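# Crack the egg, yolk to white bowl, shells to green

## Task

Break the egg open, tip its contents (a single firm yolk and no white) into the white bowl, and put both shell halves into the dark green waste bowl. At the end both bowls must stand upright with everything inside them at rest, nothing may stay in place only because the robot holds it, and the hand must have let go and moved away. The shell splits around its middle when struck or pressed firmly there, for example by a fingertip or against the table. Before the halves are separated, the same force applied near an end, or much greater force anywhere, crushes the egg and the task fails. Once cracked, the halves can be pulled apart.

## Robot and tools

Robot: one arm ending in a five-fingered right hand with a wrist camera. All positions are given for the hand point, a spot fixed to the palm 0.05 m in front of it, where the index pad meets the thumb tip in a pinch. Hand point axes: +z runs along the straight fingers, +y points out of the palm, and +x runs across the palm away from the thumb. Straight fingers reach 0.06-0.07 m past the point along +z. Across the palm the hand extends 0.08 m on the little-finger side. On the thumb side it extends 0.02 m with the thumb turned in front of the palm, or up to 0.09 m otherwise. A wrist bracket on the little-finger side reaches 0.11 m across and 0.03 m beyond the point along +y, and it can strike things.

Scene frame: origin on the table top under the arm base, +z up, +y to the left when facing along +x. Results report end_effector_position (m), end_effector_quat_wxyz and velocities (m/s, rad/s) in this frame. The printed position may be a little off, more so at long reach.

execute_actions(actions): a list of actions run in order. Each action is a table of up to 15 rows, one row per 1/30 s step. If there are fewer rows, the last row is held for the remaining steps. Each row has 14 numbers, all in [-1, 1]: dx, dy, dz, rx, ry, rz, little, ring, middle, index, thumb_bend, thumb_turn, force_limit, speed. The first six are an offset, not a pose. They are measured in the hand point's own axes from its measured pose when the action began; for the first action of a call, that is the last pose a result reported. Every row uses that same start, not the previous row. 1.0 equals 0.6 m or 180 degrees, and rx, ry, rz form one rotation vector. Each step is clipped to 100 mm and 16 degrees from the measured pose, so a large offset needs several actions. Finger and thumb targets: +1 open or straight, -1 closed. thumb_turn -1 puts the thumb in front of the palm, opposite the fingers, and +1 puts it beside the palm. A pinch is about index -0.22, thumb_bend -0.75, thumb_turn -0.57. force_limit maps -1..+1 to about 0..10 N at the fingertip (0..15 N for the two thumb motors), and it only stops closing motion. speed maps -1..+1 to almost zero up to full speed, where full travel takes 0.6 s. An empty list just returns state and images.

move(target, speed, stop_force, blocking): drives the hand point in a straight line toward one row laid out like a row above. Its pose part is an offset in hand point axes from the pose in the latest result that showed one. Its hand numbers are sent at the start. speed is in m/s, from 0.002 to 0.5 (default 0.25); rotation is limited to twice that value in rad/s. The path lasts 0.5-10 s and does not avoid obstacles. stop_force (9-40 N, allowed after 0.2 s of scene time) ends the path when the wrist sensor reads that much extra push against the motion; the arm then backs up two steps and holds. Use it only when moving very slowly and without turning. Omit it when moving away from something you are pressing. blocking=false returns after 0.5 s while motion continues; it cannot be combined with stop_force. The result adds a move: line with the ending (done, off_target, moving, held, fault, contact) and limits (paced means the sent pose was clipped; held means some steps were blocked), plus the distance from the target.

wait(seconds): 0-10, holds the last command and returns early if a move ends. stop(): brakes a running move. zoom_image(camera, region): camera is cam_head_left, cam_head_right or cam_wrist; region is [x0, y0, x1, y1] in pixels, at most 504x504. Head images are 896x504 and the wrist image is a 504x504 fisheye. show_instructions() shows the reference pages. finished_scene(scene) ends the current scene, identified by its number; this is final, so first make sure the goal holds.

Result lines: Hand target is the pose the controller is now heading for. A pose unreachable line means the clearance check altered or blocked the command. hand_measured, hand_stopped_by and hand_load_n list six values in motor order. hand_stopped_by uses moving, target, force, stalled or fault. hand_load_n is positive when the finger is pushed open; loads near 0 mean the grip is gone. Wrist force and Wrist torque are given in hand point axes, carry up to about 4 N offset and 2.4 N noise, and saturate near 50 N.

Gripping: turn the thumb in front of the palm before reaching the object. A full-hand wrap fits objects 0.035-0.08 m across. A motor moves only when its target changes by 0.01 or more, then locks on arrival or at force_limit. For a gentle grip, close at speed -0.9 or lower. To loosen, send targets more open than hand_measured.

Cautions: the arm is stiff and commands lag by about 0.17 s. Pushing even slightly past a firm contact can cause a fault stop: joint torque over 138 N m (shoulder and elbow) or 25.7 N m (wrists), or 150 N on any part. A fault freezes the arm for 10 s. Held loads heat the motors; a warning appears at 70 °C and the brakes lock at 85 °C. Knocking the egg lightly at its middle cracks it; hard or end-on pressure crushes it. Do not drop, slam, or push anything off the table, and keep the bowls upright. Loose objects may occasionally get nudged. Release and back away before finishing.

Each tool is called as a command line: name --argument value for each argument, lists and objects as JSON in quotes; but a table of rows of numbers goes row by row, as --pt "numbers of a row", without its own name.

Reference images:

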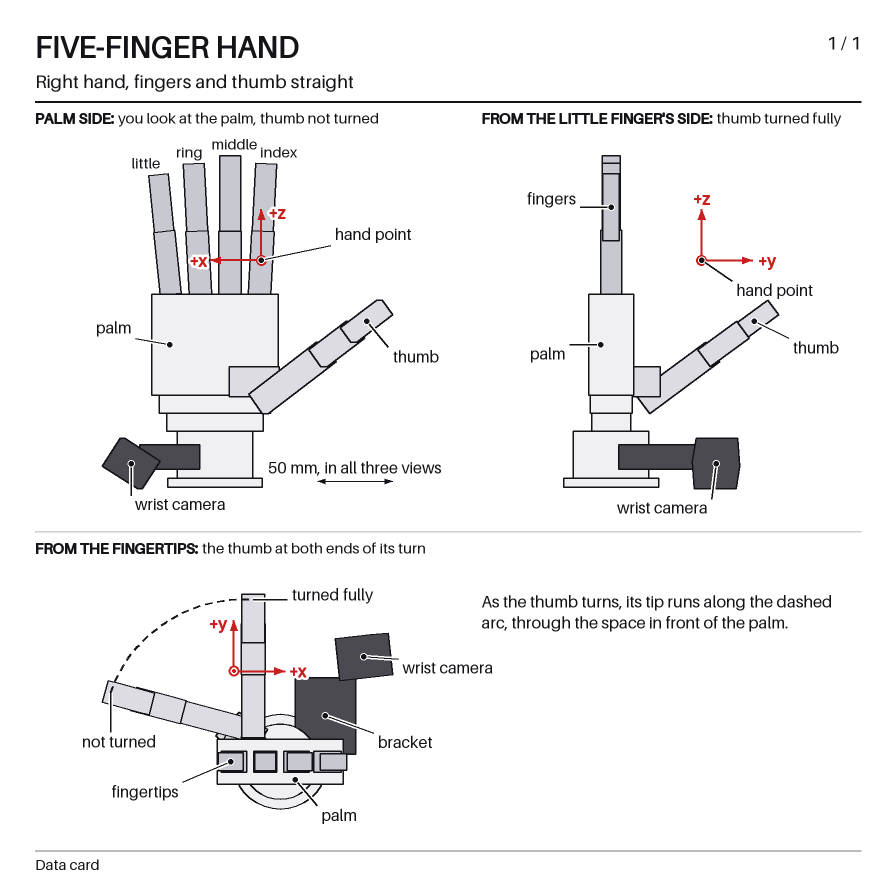

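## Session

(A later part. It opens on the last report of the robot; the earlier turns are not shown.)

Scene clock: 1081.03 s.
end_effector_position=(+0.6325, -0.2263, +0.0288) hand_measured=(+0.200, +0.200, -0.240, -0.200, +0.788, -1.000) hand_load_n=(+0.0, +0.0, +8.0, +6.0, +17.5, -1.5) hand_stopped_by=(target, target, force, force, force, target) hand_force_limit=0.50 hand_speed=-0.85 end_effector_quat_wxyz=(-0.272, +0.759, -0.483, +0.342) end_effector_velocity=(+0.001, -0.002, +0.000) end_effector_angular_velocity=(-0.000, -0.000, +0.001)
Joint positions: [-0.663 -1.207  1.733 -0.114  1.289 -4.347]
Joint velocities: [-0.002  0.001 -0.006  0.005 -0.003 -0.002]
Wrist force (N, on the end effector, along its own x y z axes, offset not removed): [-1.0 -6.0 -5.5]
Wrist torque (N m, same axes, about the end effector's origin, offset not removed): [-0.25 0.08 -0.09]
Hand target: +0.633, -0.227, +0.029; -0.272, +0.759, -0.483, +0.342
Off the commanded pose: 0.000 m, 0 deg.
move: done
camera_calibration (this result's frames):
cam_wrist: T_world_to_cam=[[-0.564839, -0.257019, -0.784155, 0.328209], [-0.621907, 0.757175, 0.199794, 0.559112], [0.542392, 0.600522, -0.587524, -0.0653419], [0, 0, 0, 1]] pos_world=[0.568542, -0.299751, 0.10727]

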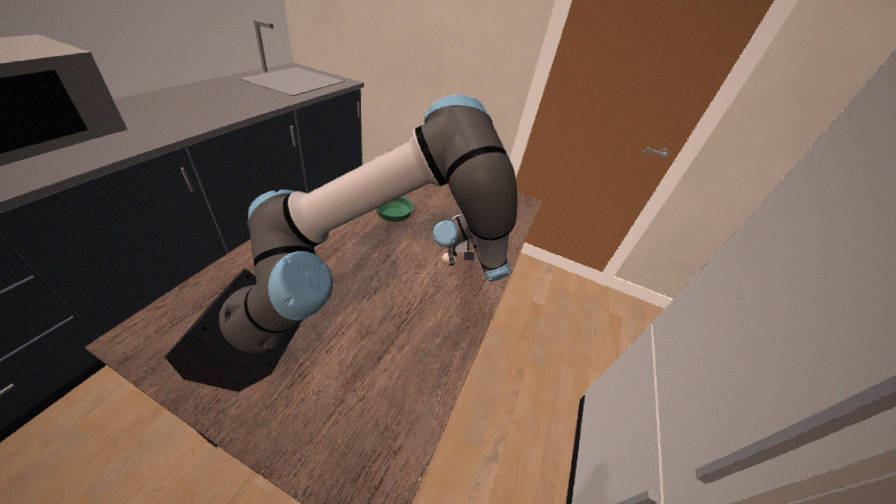

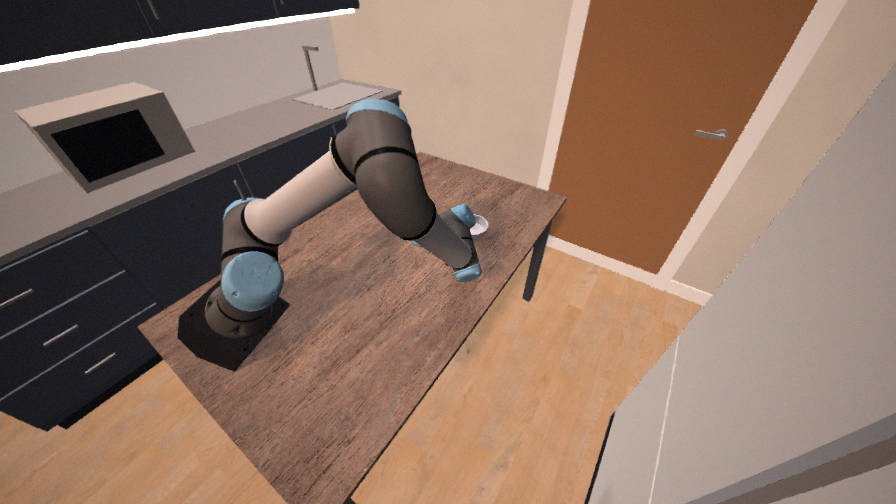

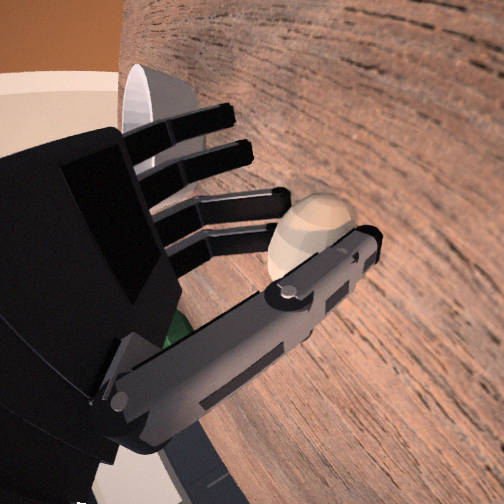

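move --target '[0.007,-0.012,-0.010,0,-0.053,0.064,0.2,0.2,-0.98,-0.98,-0.98,-1,0.5,-0.85]' --speed 0.03

move --target '[0,0.02,0.017,0,0,0,0.2,0.2,-0.98,-0.98,-0.98,-1,0.5,-0.85]' --speed 0.008 --stop_force 9

execute_actions --actions '[[[0,-0.005,-0.004,0,0,0,0.3,0.3,0.3,0.3,1,-1,0.5,-0.7]],[[0,-0.005,-0.004,0,0,0,0.3,0.3,0.3,0.3,1,-1,0.5,-0.7]],[[0,0,0,0,0,0,0.3,0.3,0.3,0.3,1,-1,0.5,-0.7]]]'

move --target '[0,-0.13,-0.107,0,0,0,0.3,0.3,0.3,0.3,1,-1,0.5,-0.7]' --speed 0.05

Scene clock: 1116.73 s.
end_effector_position=(+0.6331, -0.2279, +0.0388) hand_measured=(+0.200, +0.200, -0.240, -0.200, +0.788, -1.000) hand_load_n=(+0.0, +0.0, +6.5, +8.0, +17.5, -0.5) hand_stopped_by=(target, target, force, force, force, target) hand_force_limit=0.50 hand_speed=-0.85 end_effector_quat_wxyz=(-0.343, +0.733, -0.532, +0.250) end_effector_velocity=(-0.000, -0.001, +0.001) end_effector_angular_velocity=(+0.015, +0.006, -0.000)
Joint positions: [-0.709 -1.163  1.57   0.172  1.179 -4.223]
Joint velocities: [-0.003  0.004 -0.012  0.019 -0.007  0.006]
Wrist force (N, on the end effector, along its own x y z axes, offset not removed): [-1.1 -3.6 -2.9]
Wrist torque (N m, same axes, about the end effector's origin, offset not removed): [-0.43 0.12 -0.33]
Hand target: +0.633, -0.228, +0.039; -0.344, +0.733, -0.532, +0.249
Off the commanded pose: 0.000 m, 0 deg.
move: done
camera_calibration (this result's frames):
cam_wrist: T_world_to_cam=[[-0.627739, -0.0634786, -0.775832, 0.41956], [-0.596341, 0.679812, 0.426887, 0.516003], [0.500321, 0.730634, -0.464599, -0.00730961], [0, 0, 0, 1]] pos_world=[0.574745, -0.318811, 0.101836]

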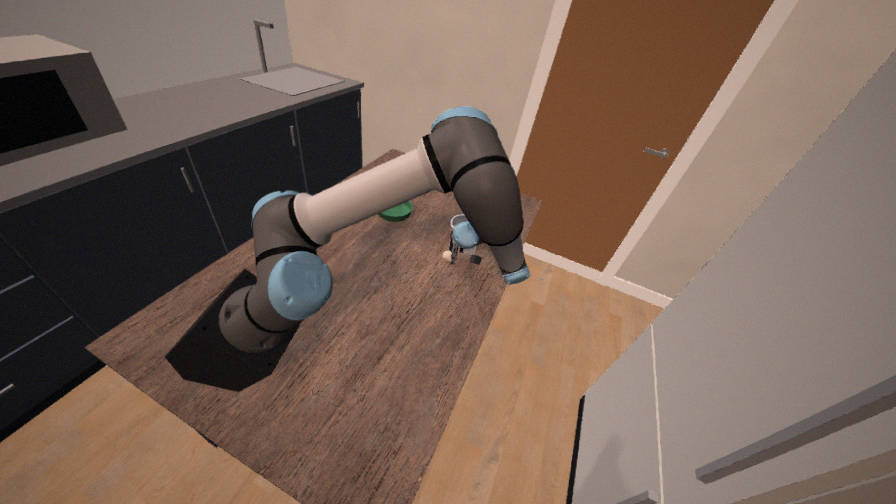

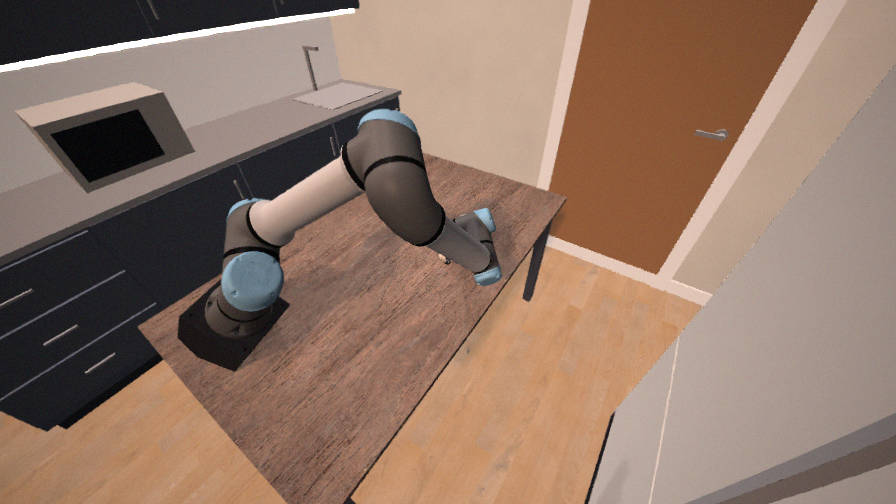

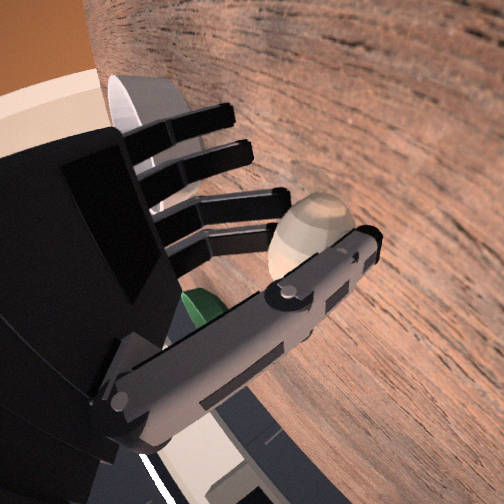

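Scene clock: 1118.47 s.
end_effector_position=(+0.6333, -0.2279, +0.0281) hand_measured=(+0.200, +0.200, -0.240, -0.200, +0.788, -1.000) hand_load_n=(+0.0, +0.0, +4.5, +4.5, +18.0, -1.5) hand_stopped_by=(target, target, force, force, force, target) hand_force_limit=0.50 hand_speed=-0.85 end_effector_quat_wxyz=(-0.344, +0.733, -0.532, +0.250) end_effector_velocity=(-0.001, -0.002, +0.002) end_effector_angular_velocity=(-0.000, +0.002, -0.002)
Joint positions: [-0.718 -1.145  1.566  0.159  1.172 -4.228]
Joint velocities: [-0.    -0.005 -0.001  0.006  0.002  0.001]
Wrist force (N, on the end effector, along its own x y z axes, offset not removed): [-7.1 -18.8 -18.3]
Wrist torque (N m, same axes, about the end effector's origin, offset not removed): [-0.83 1.29 -0.57]
Hand target: +0.633, -0.228, +0.029; -0.343, +0.733, -0.532, +0.250
Off the commanded pose: 0.005 m, 0 deg.
move: contact
camera_calibration (this result's frames):
cam_wrist: T_world_to_cam=[[-0.627393, -0.0635102, -0.776108, 0.411162], [-0.596568, 0.679775, 0.426629, 0.520889], [0.500484, 0.730666, -0.464374, -0.0124491], [0, 0, 0, 1]] pos_world=[0.574937, -0.318878, 0.0910988]

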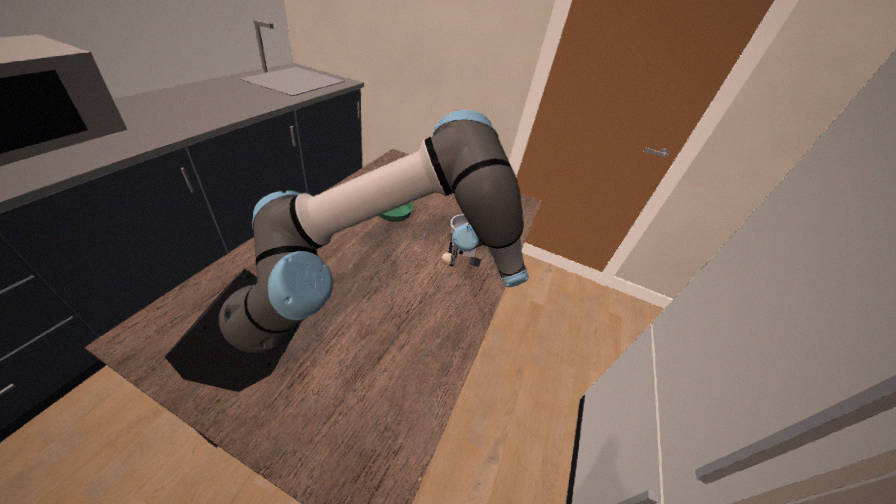

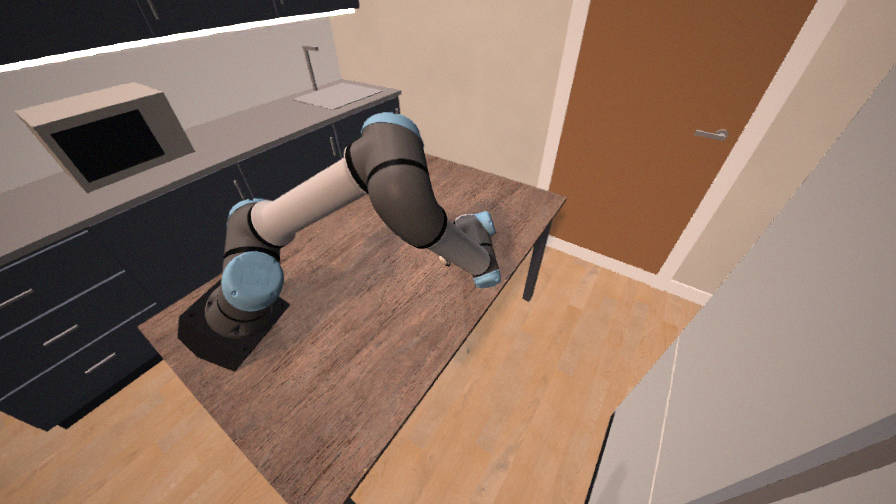

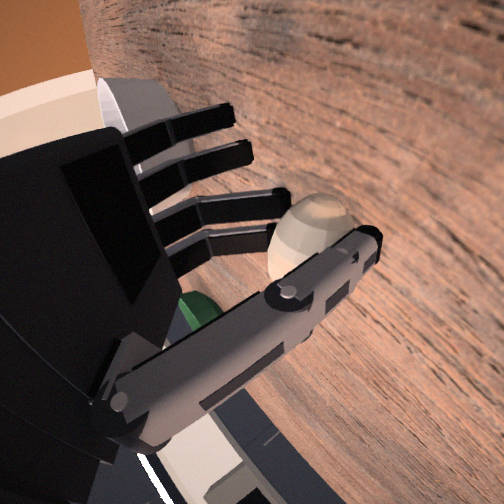

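Scene clock: 1119.97 s.
end_effector_position=(+0.6334, -0.2279, +0.0356) hand_measured=(+0.300, +0.300, +0.300, +0.300, +1.000, -1.000) hand_load_n=(+0.0, +0.0, +0.0, +0.0, +0.0, +0.0) hand_stopped_by=(target, target, target, target, target, target) hand_force_limit=0.50 hand_speed=-0.70 end_effector_quat_wxyz=(-0.343, +0.733, -0.532, +0.250) end_effector_velocity=(-0.000, +0.000, +0.000) end_effector_angular_velocity=(-0.000, +0.000, +0.000)
Joint positions: [-0.711 -1.157  1.568  0.168  1.177 -4.224]
Joint velocities: [ 0.001 -0.001  0.     0.001  0.001 -0.   ]
Wrist force (N, on the end effector, along its own x y z axes, offset not removed): [-1.8 1.0 -0.6]
Wrist torque (N m, same axes, about the end effector's origin, offset not removed): [0.45 0.24 -0.17]
Hand target: +0.633, -0.228, +0.036; -0.343, +0.733, -0.532, +0.250
Off the commanded pose: 0.000 m, 0 deg.
camera_calibration (this result's frames):
cam_wrist: T_world_to_cam=[[-0.627451, -0.0634877, -0.776063, 0.417076], [-0.596513, 0.679797, 0.426671, 0.517707], [0.500477, 0.730647, -0.464411, -0.00904264], [0, 0, 0, 1]] pos_world=[0.575039, -0.318849, 0.0985871]

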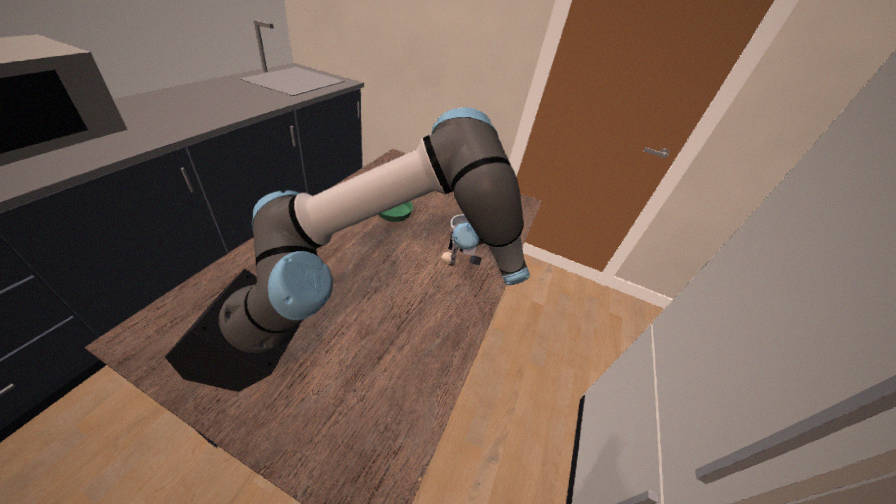

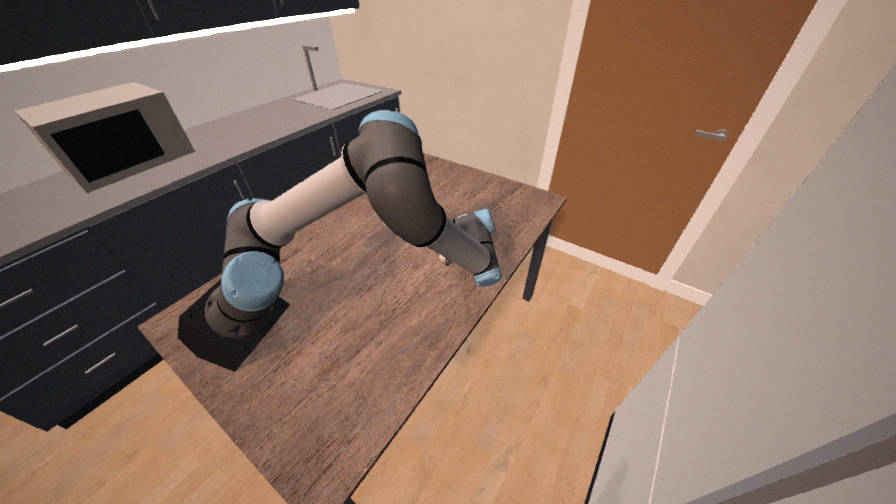

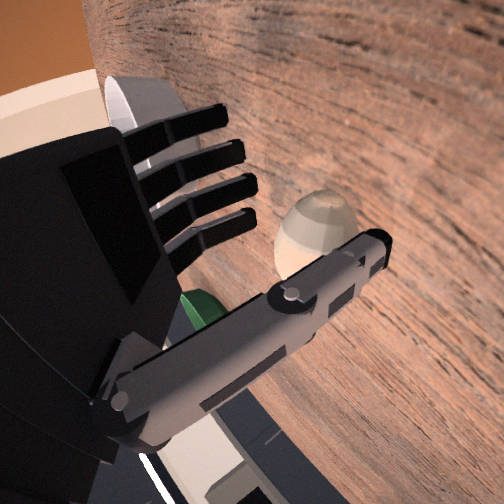

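Scene clock: 1122.43 s.
end_effector_position=(+0.6338, -0.2277, +0.1362) hand_measured=(+0.300, +0.300, +0.300, +0.300, +1.000, -1.000) hand_load_n=(+0.0, +0.0, +0.0, +0.0, +0.0, +0.0) hand_stopped_by=(target, target, target, target, target, target) hand_force_limit=0.50 hand_speed=-0.70 end_effector_quat_wxyz=(-0.343, +0.733, -0.532, +0.250) end_effector_velocity=(-0.000, -0.000, +0.002) end_effector_angular_velocity=(-0.000, +0.001, -0.001)
Joint positions: [-0.622 -1.305  1.561  0.305  1.253 -4.172]
Joint velocities: [ 0.002 -0.003 -0.001  0.004  0.003  0.002]
Wrist force (N, on the end effector, along its own x y z axes, offset not removed): [-1.6 -2.1 -0.5]
Wrist torque (N m, same axes, about the end effector's origin, offset not removed): [-0.44 0.13 -0.08]
Hand target: +0.634, -0.228, +0.137; -0.343, +0.733, -0.532, +0.250
Off the commanded pose: 0.000 m, 0 deg.
move: done
camera_calibration (this result's frames):
cam_wrist: T_world_to_cam=[[-0.627462, -0.0636192, -0.776044, 0.49541], [-0.596537, 0.679826, 0.426592, 0.474904], [0.500435, 0.730609, -0.464516, 0.0374151], [0, 0, 0, 1]] pos_world=[0.575425, -0.31867, 0.19925]

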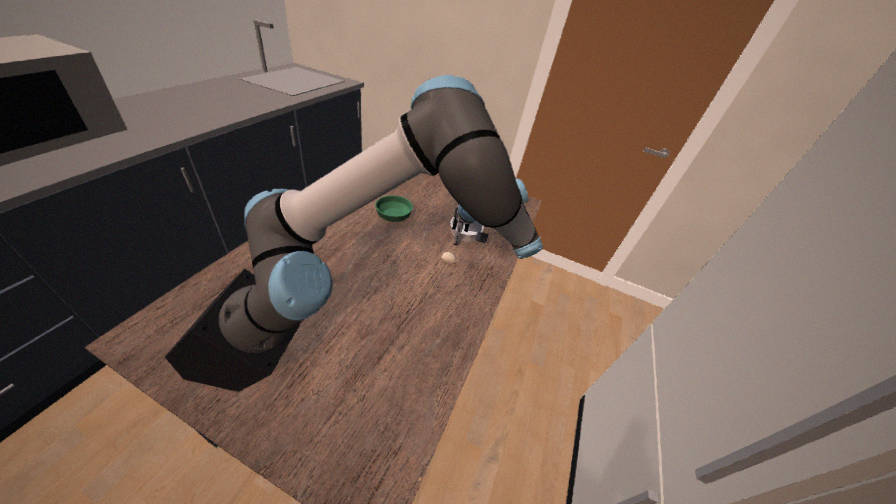

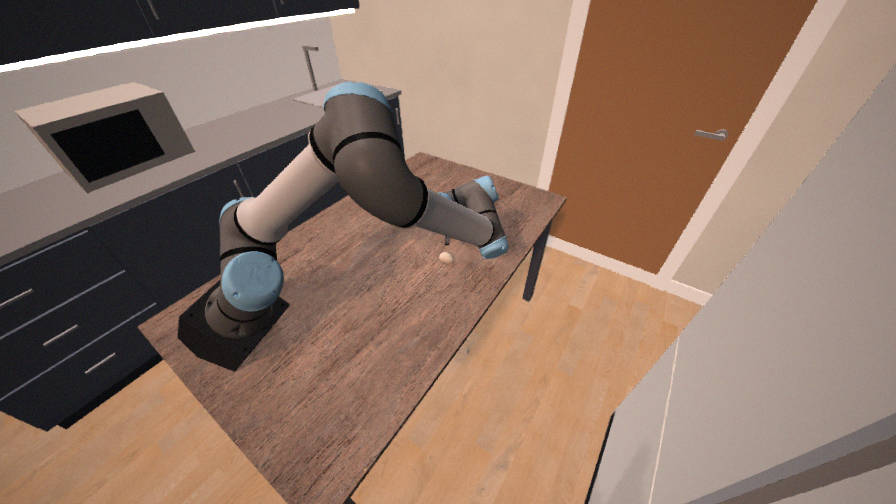

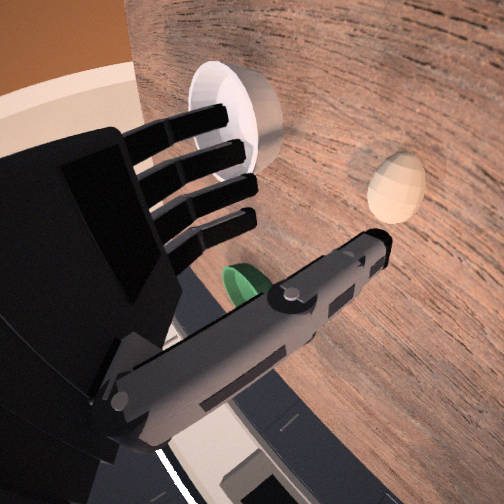

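zoom_image --camera "cam_wrist" --region '[330,120,460,250]'

zoom_image --camera "cam_head_right" --region '[410,230,480,280]'

Region (330, 120, 460, 250) of cam_wrist's 504x504 image, scaled by 3.877, with more detail than that image has.

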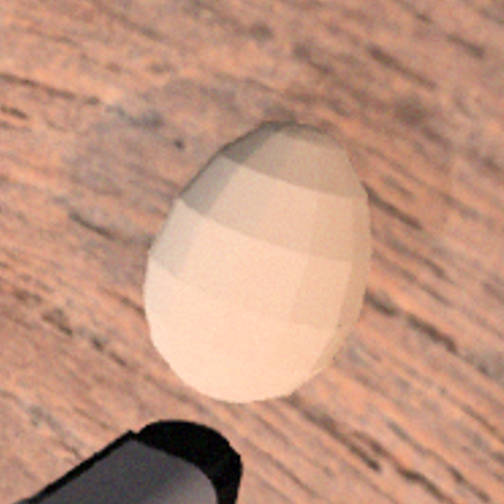

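Region (410, 230, 480, 280) of cam_head_right's 896x504 image, scaled by 7.200, with more detail than that image has; it fills the top 360 rows of this view, and the rest is white.

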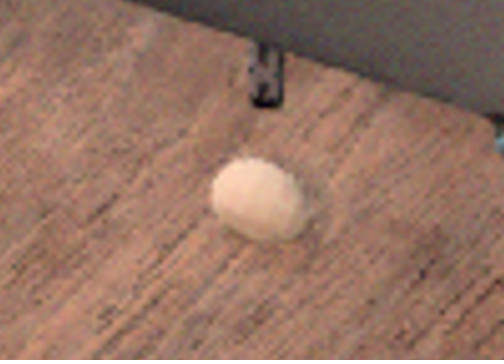

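move --target '[0,-0.03,-0.025,0,0,0.5,1,1,1,1,1,1,0.5,0]' --speed 0.3

move --target '[0,0,0,0,0,0.5,1,1,1,1,1,1,0.5,0]' --speed 0.3

move --target '[0,0,0,-0.1667,0,0,1,1,1,1,1,1,0.5,0]' --speed 0.2

Scene clock: 1161.00 s.
end_effector_position=(+0.6337, -0.2277, +0.1597) hand_measured=(+1.000, +1.000, +1.000, +1.000, +1.000, +1.000) hand_load_n=(+0.0, +0.0, +0.0, +0.0, +0.0, +0.0) hand_stopped_by=(target, target, target, target, target, target) hand_force_limit=0.50 hand_speed=0.00 end_effector_quat_wxyz=(+0.420, -0.143, +0.894, +0.066) end_effector_velocity=(-0.000, -0.000, +0.000) end_effector_angular_velocity=(+0.009, +0.002, -0.010)
Joint positions: [-0.803 -1.319  1.627  0.295  1.101 -2.711]
Joint velocities: [-0.001 -0.002  0.004 -0.004 -0.001  0.013]
Wrist force (N, on the end effector, along its own x y z axes, offset not removed): [-1.5 -0.9 3.3]
Wrist torque (N m, same axes, about the end effector's origin, offset not removed): [-0.22 0.11 -0.06]
Hand target: +0.634, -0.228, +0.160; +0.420, -0.142, +0.894, +0.066
Off the commanded pose: 0.000 m, 0 deg.
move: done
camera_calibration (this result's frames):
cam_wrist: T_world_to_cam=[[-0.210097, 0.973732, 0.0877846, 0.347366], [0.134526, -0.0601427, 0.989083, -0.256712], [0.968381, 0.219613, -0.118356, -0.41987], [0, 0, 0, 1]] pos_world=[0.514109, -0.261472, 0.173722]

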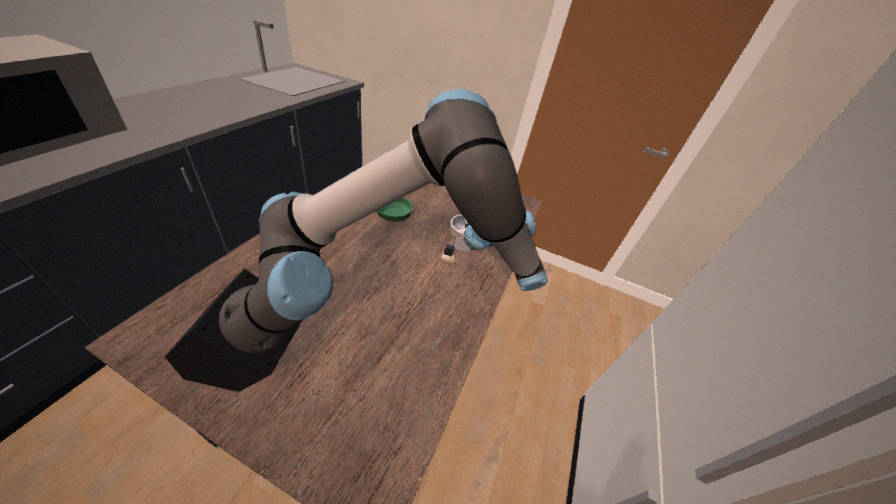

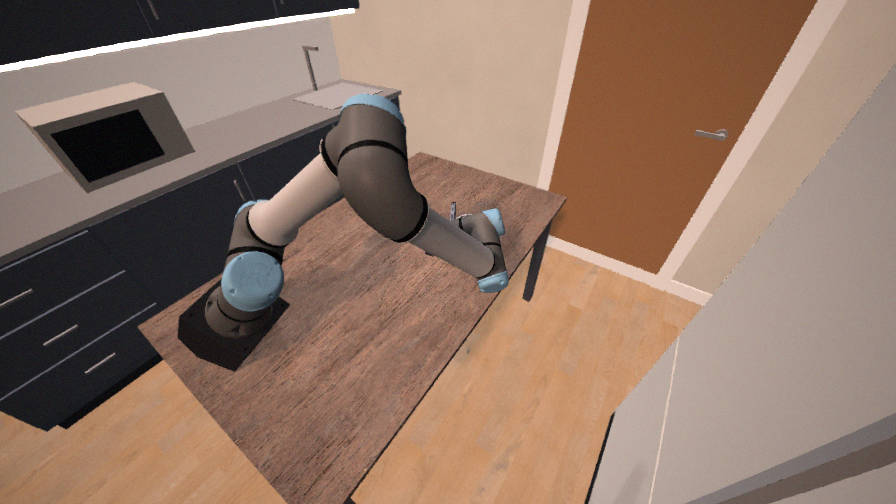

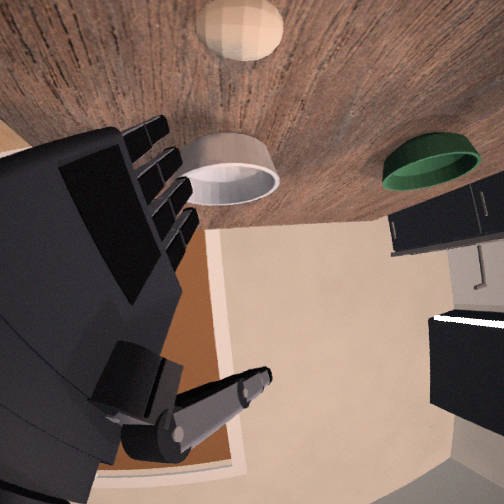

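Scene clock: 1164.23 s.
end_effector_position=(+0.6336, -0.2277, +0.1598) hand_measured=(+1.000, +1.000, +1.000, +1.000, +1.000, +1.000) hand_load_n=(+0.0, +0.0, +0.0, +0.0, +0.0, +0.0) hand_stopped_by=(target, target, target, target, target, target) hand_force_limit=0.50 hand_speed=0.00 end_effector_quat_wxyz=(+0.251, +0.530, +0.734, +0.343) end_effector_velocity=(+0.000, -0.001, +0.000) end_effector_angular_velocity=(+0.007, +0.004, -0.011)
Joint positions: [-0.776 -1.366  1.896  0.065  1.123 -1.125]
Joint velocities: [ 0.003 -0.002  0.001 -0.004  0.006  0.017]
Wrist force (N, on the end effector, along its own x y z axes, offset not removed): [-1.2 -2.2 1.6]
Wrist torque (N m, same axes, about the end effector's origin, offset not removed): [-0.56 0.13 -0.49]
Hand target: +0.634, -0.228, +0.160; +0.250, +0.531, +0.733, +0.343
Off the commanded pose: 0.000 m, 0 deg.
move: done
camera_calibration (this result's frames):
cam_wrist: T_world_to_cam=[[0.658339, 0.0767478, 0.748799, -0.512799], [-0.203007, -0.939824, 0.274809, -0.129084], [0.72483, -0.332928, -0.603142, -0.313809], [0, 0, 0, 1]] pos_world=[0.538849, -0.186436, 0.230185]

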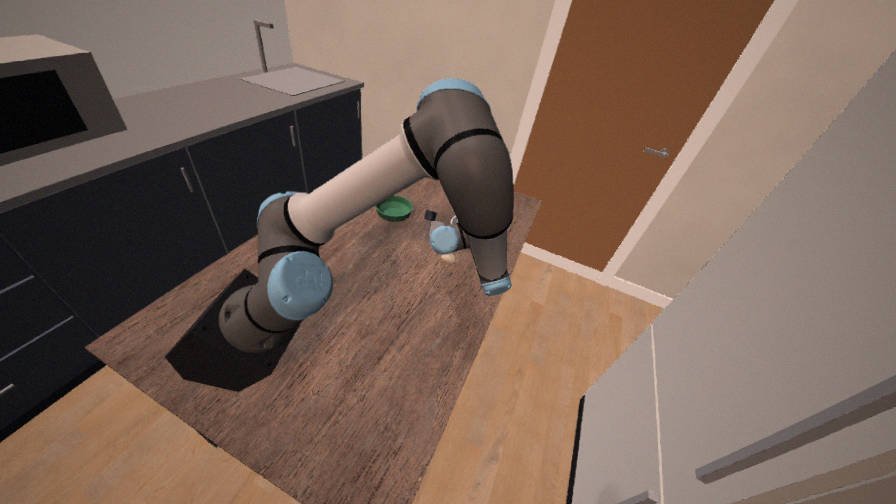

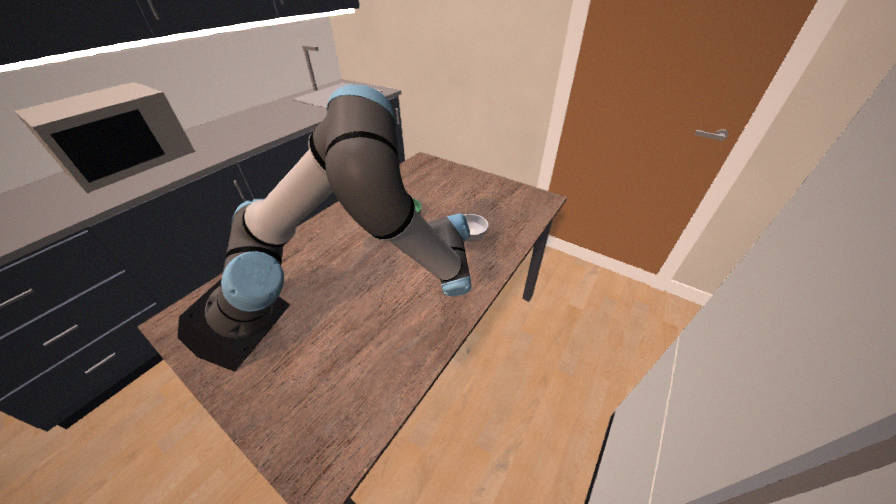

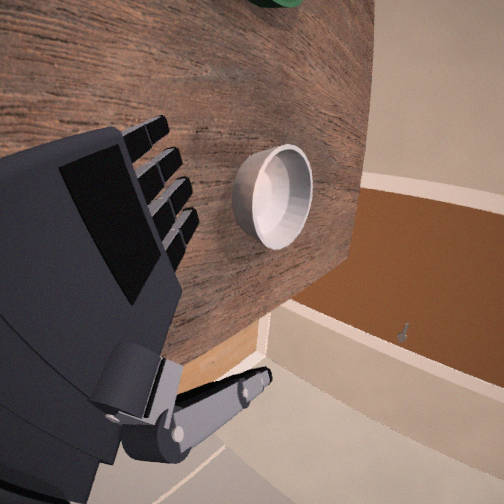

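Scene clock: 1166.10 s.
end_effector_position=(+0.6337, -0.2277, +0.1599) hand_measured=(+1.000, +1.000, +1.000, +1.000, +1.000, +1.000) hand_load_n=(+0.0, +0.0, +0.0, +0.0, +0.0, +0.0) hand_stopped_by=(target, target, target, target, target, target) hand_force_limit=0.50 hand_speed=0.00 end_effector_quat_wxyz=(+0.379, +0.448, +0.620, +0.521) end_effector_velocity=(+0.000, +0.000, -0.000) end_effector_angular_velocity=(+0.005, -0.012, -0.006)
Joint positions: [-0.937 -1.206  1.951 -0.436  0.519 -0.977]
Joint velocities: [ 0.001  0.003  0.006 -0.034 -0.006  0.024]
Wrist force (N, on the end effector, along its own x y z axes, offset not removed): [-1.0 -1.3 0.2]
Wrist torque (N m, same axes, about the end effector's origin, offset not removed): [-0.18 0.18 -0.09]
Hand target: +0.634, -0.228, +0.160; +0.379, +0.448, +0.619, +0.521
Off the commanded pose: 0.000 m, 0 deg.
move: done
camera_calibration (this result's frames):
cam_wrist: T_world_to_cam=[[0.221173, -0.0660211, 0.972997, -0.304289], [-0.269855, -0.962893, -0.00399451, -0.047456], [0.937156, -0.261685, -0.230782, -0.491623], [0, 0, 0, 1]] pos_world=[0.515222, -0.194435, 0.182426]

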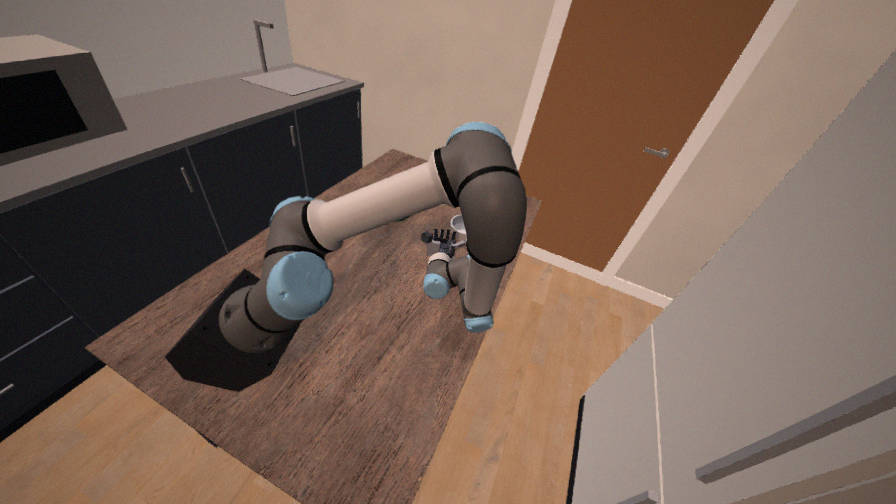

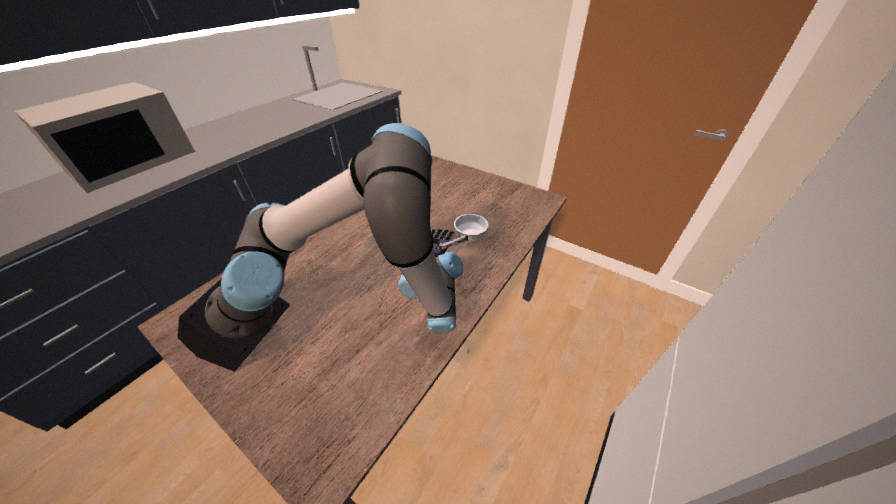

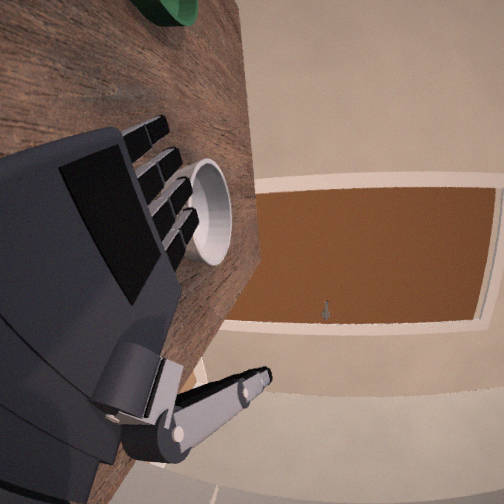

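move --target '[-0.043,-0.068,-0.05,0,0,0,1,1,1,1,1,1,0.5,0]' --speed 0.05

zoom_image --camera "cam_head_left" --region '[380,190,530,300]'

zoom_image --camera "cam_head_right" --region '[380,200,530,310]'

Scene clock: 1177.03 s.
end_effector_position=(+0.6073, -0.2635, +0.1251) hand_measured=(+1.000, +1.000, +1.000, +1.000, +1.000, +1.000) hand_load_n=(+0.0, +0.0, +0.0, +0.0, +0.0, +0.0) hand_stopped_by=(target, target, target, target, target, target) hand_force_limit=0.50 hand_speed=0.00 end_effector_quat_wxyz=(+0.379, +0.448, +0.620, +0.521) end_effector_velocity=(-0.001, -0.001, -0.001) end_effector_angular_velocity=(-0.000, -0.000, +0.002)
Joint positions: [-1.053 -1.149  1.904 -0.368  0.41  -1.065]
Joint velocities: [-0.004  0.003 -0.004  0.008 -0.005 -0.008]
Wrist force (N, on the end effector, along its own x y z axes, offset not removed): [0.9 -2.3 -0.8]
Wrist torque (N m, same axes, about the end effector's origin, offset not removed): [-0.12 -0.20 -0.02]
Hand target: +0.607, -0.264, +0.125; +0.379, +0.448, +0.620, +0.521
Off the commanded pose: 0.000 m, 0 deg.
move: done
camera_calibration (this result's frames):
cam_wrist: T_world_to_cam=[[0.221021, -0.0662125, 0.973019, -0.266888], [-0.270101, -0.962823, -0.00416539, -0.08902], [0.937121, -0.261893, -0.230688, -0.484359], [0, 0, 0, 1]] pos_world=[0.488847, -0.230232, 0.147581]

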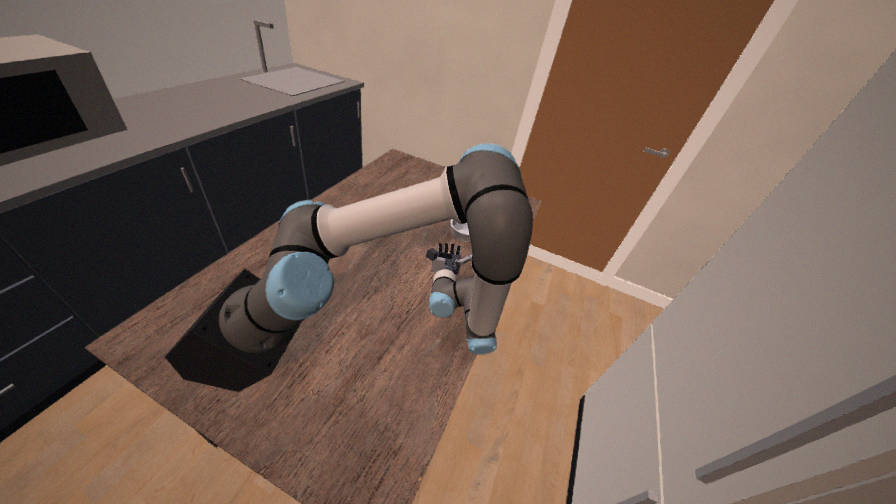

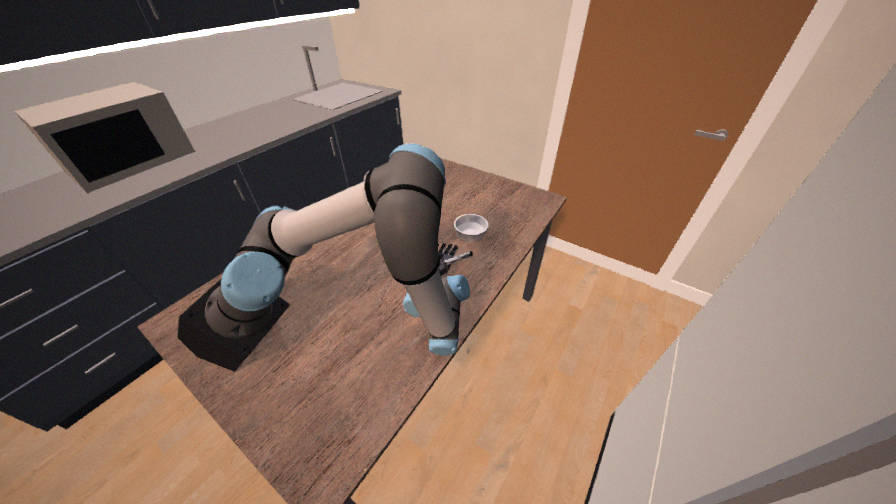

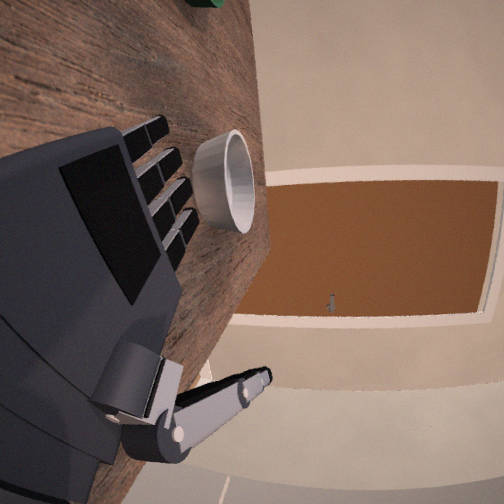

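Region (380, 190, 530, 300) of cam_head_left's 896x504 image, scaled by 3.360, with more detail than that image has; it fills the top 370 rows of this view, and the rest is white.

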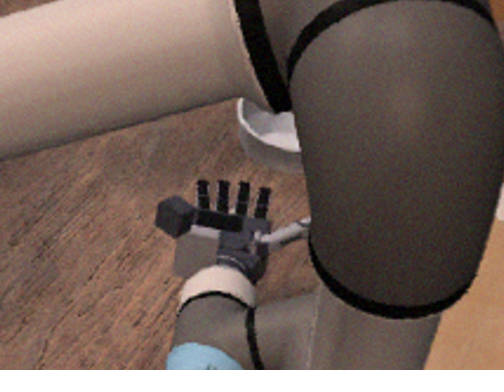

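Region (380, 200, 530, 310) of cam_head_right's 896x504 image, scaled by 3.360, with more detail than that image has; it fills the top 370 rows of this view, and the rest is white.

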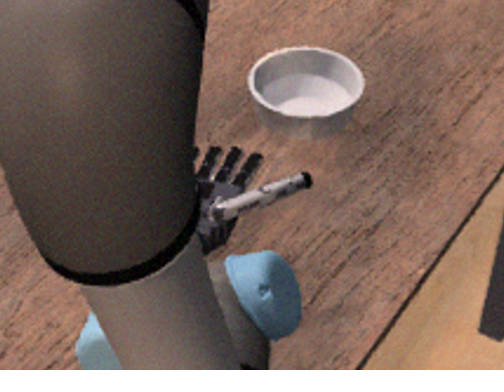

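move --target '[0,-0.066,0.0116,0,0,0,1,1,1,1,1,1,0.5,0]' --speed 0.01 --stop_force 35

Scene clock: 1184.20 s.
end_effector_position=(+0.6073, -0.2636, +0.1098) hand_measured=(+1.000, +0.998, +0.998, +1.000, +1.000, +1.000) hand_load_n=(+0.0, -8.0, -13.0, +0.0, +0.0, +0.0) hand_stopped_by=(target, target, target, target, target, target) hand_force_limit=0.50 hand_speed=0.00 end_effector_quat_wxyz=(+0.379, +0.447, +0.620, +0.521) end_effector_velocity=(-0.001, +0.001, +0.003) end_effector_angular_velocity=(+0.004, +0.005, -0.001)
Joint positions: [-1.06  -1.111  1.885 -0.381  0.403 -1.072]
Joint velocities: [ 0.002 -0.009  0.008  0.005  0.005  0.003]
Wrist force (N, on the end effector, along its own x y z axes, offset not removed): [-5.1 40.6 -5.0]
Wrist torque (N m, same axes, about the end effector's origin, offset not removed): [-1.29 0.51 0.88]
Hand target: +0.607, -0.263, +0.110; +0.379, +0.447, +0.620, +0.521
Off the commanded pose: 0.025 m, 0 deg.
move: contact
camera_calibration (this result's frames):
cam_wrist: T_world_to_cam=[[0.220125, -0.0658301, 0.973248, -0.251353], [-0.269614, -0.96296, -0.00415425, -0.089489], [0.937472, -0.261486, -0.22972, -0.488161], [0, 0, 0, 1]] pos_world=[0.488838, -0.230368, 0.132117]

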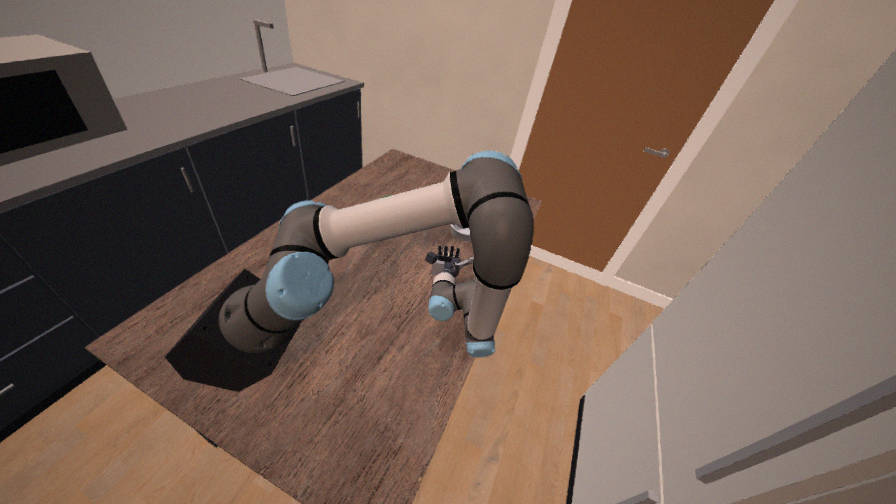

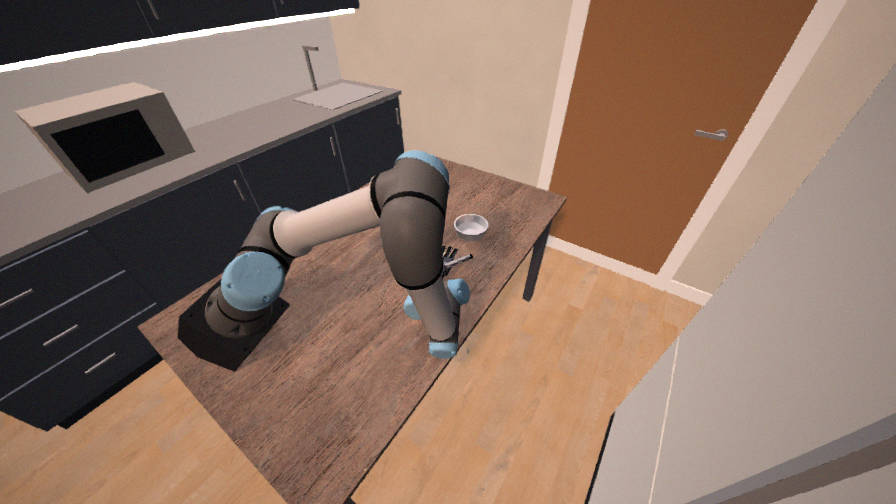

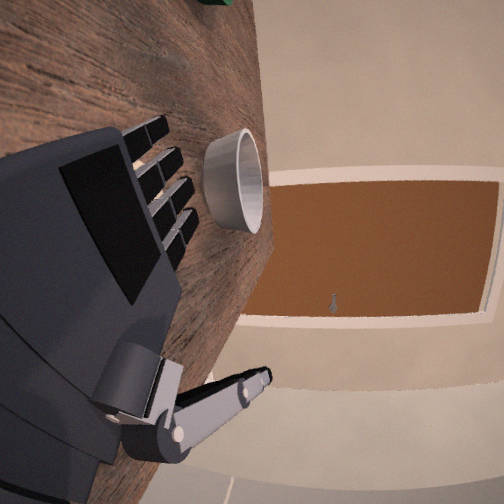

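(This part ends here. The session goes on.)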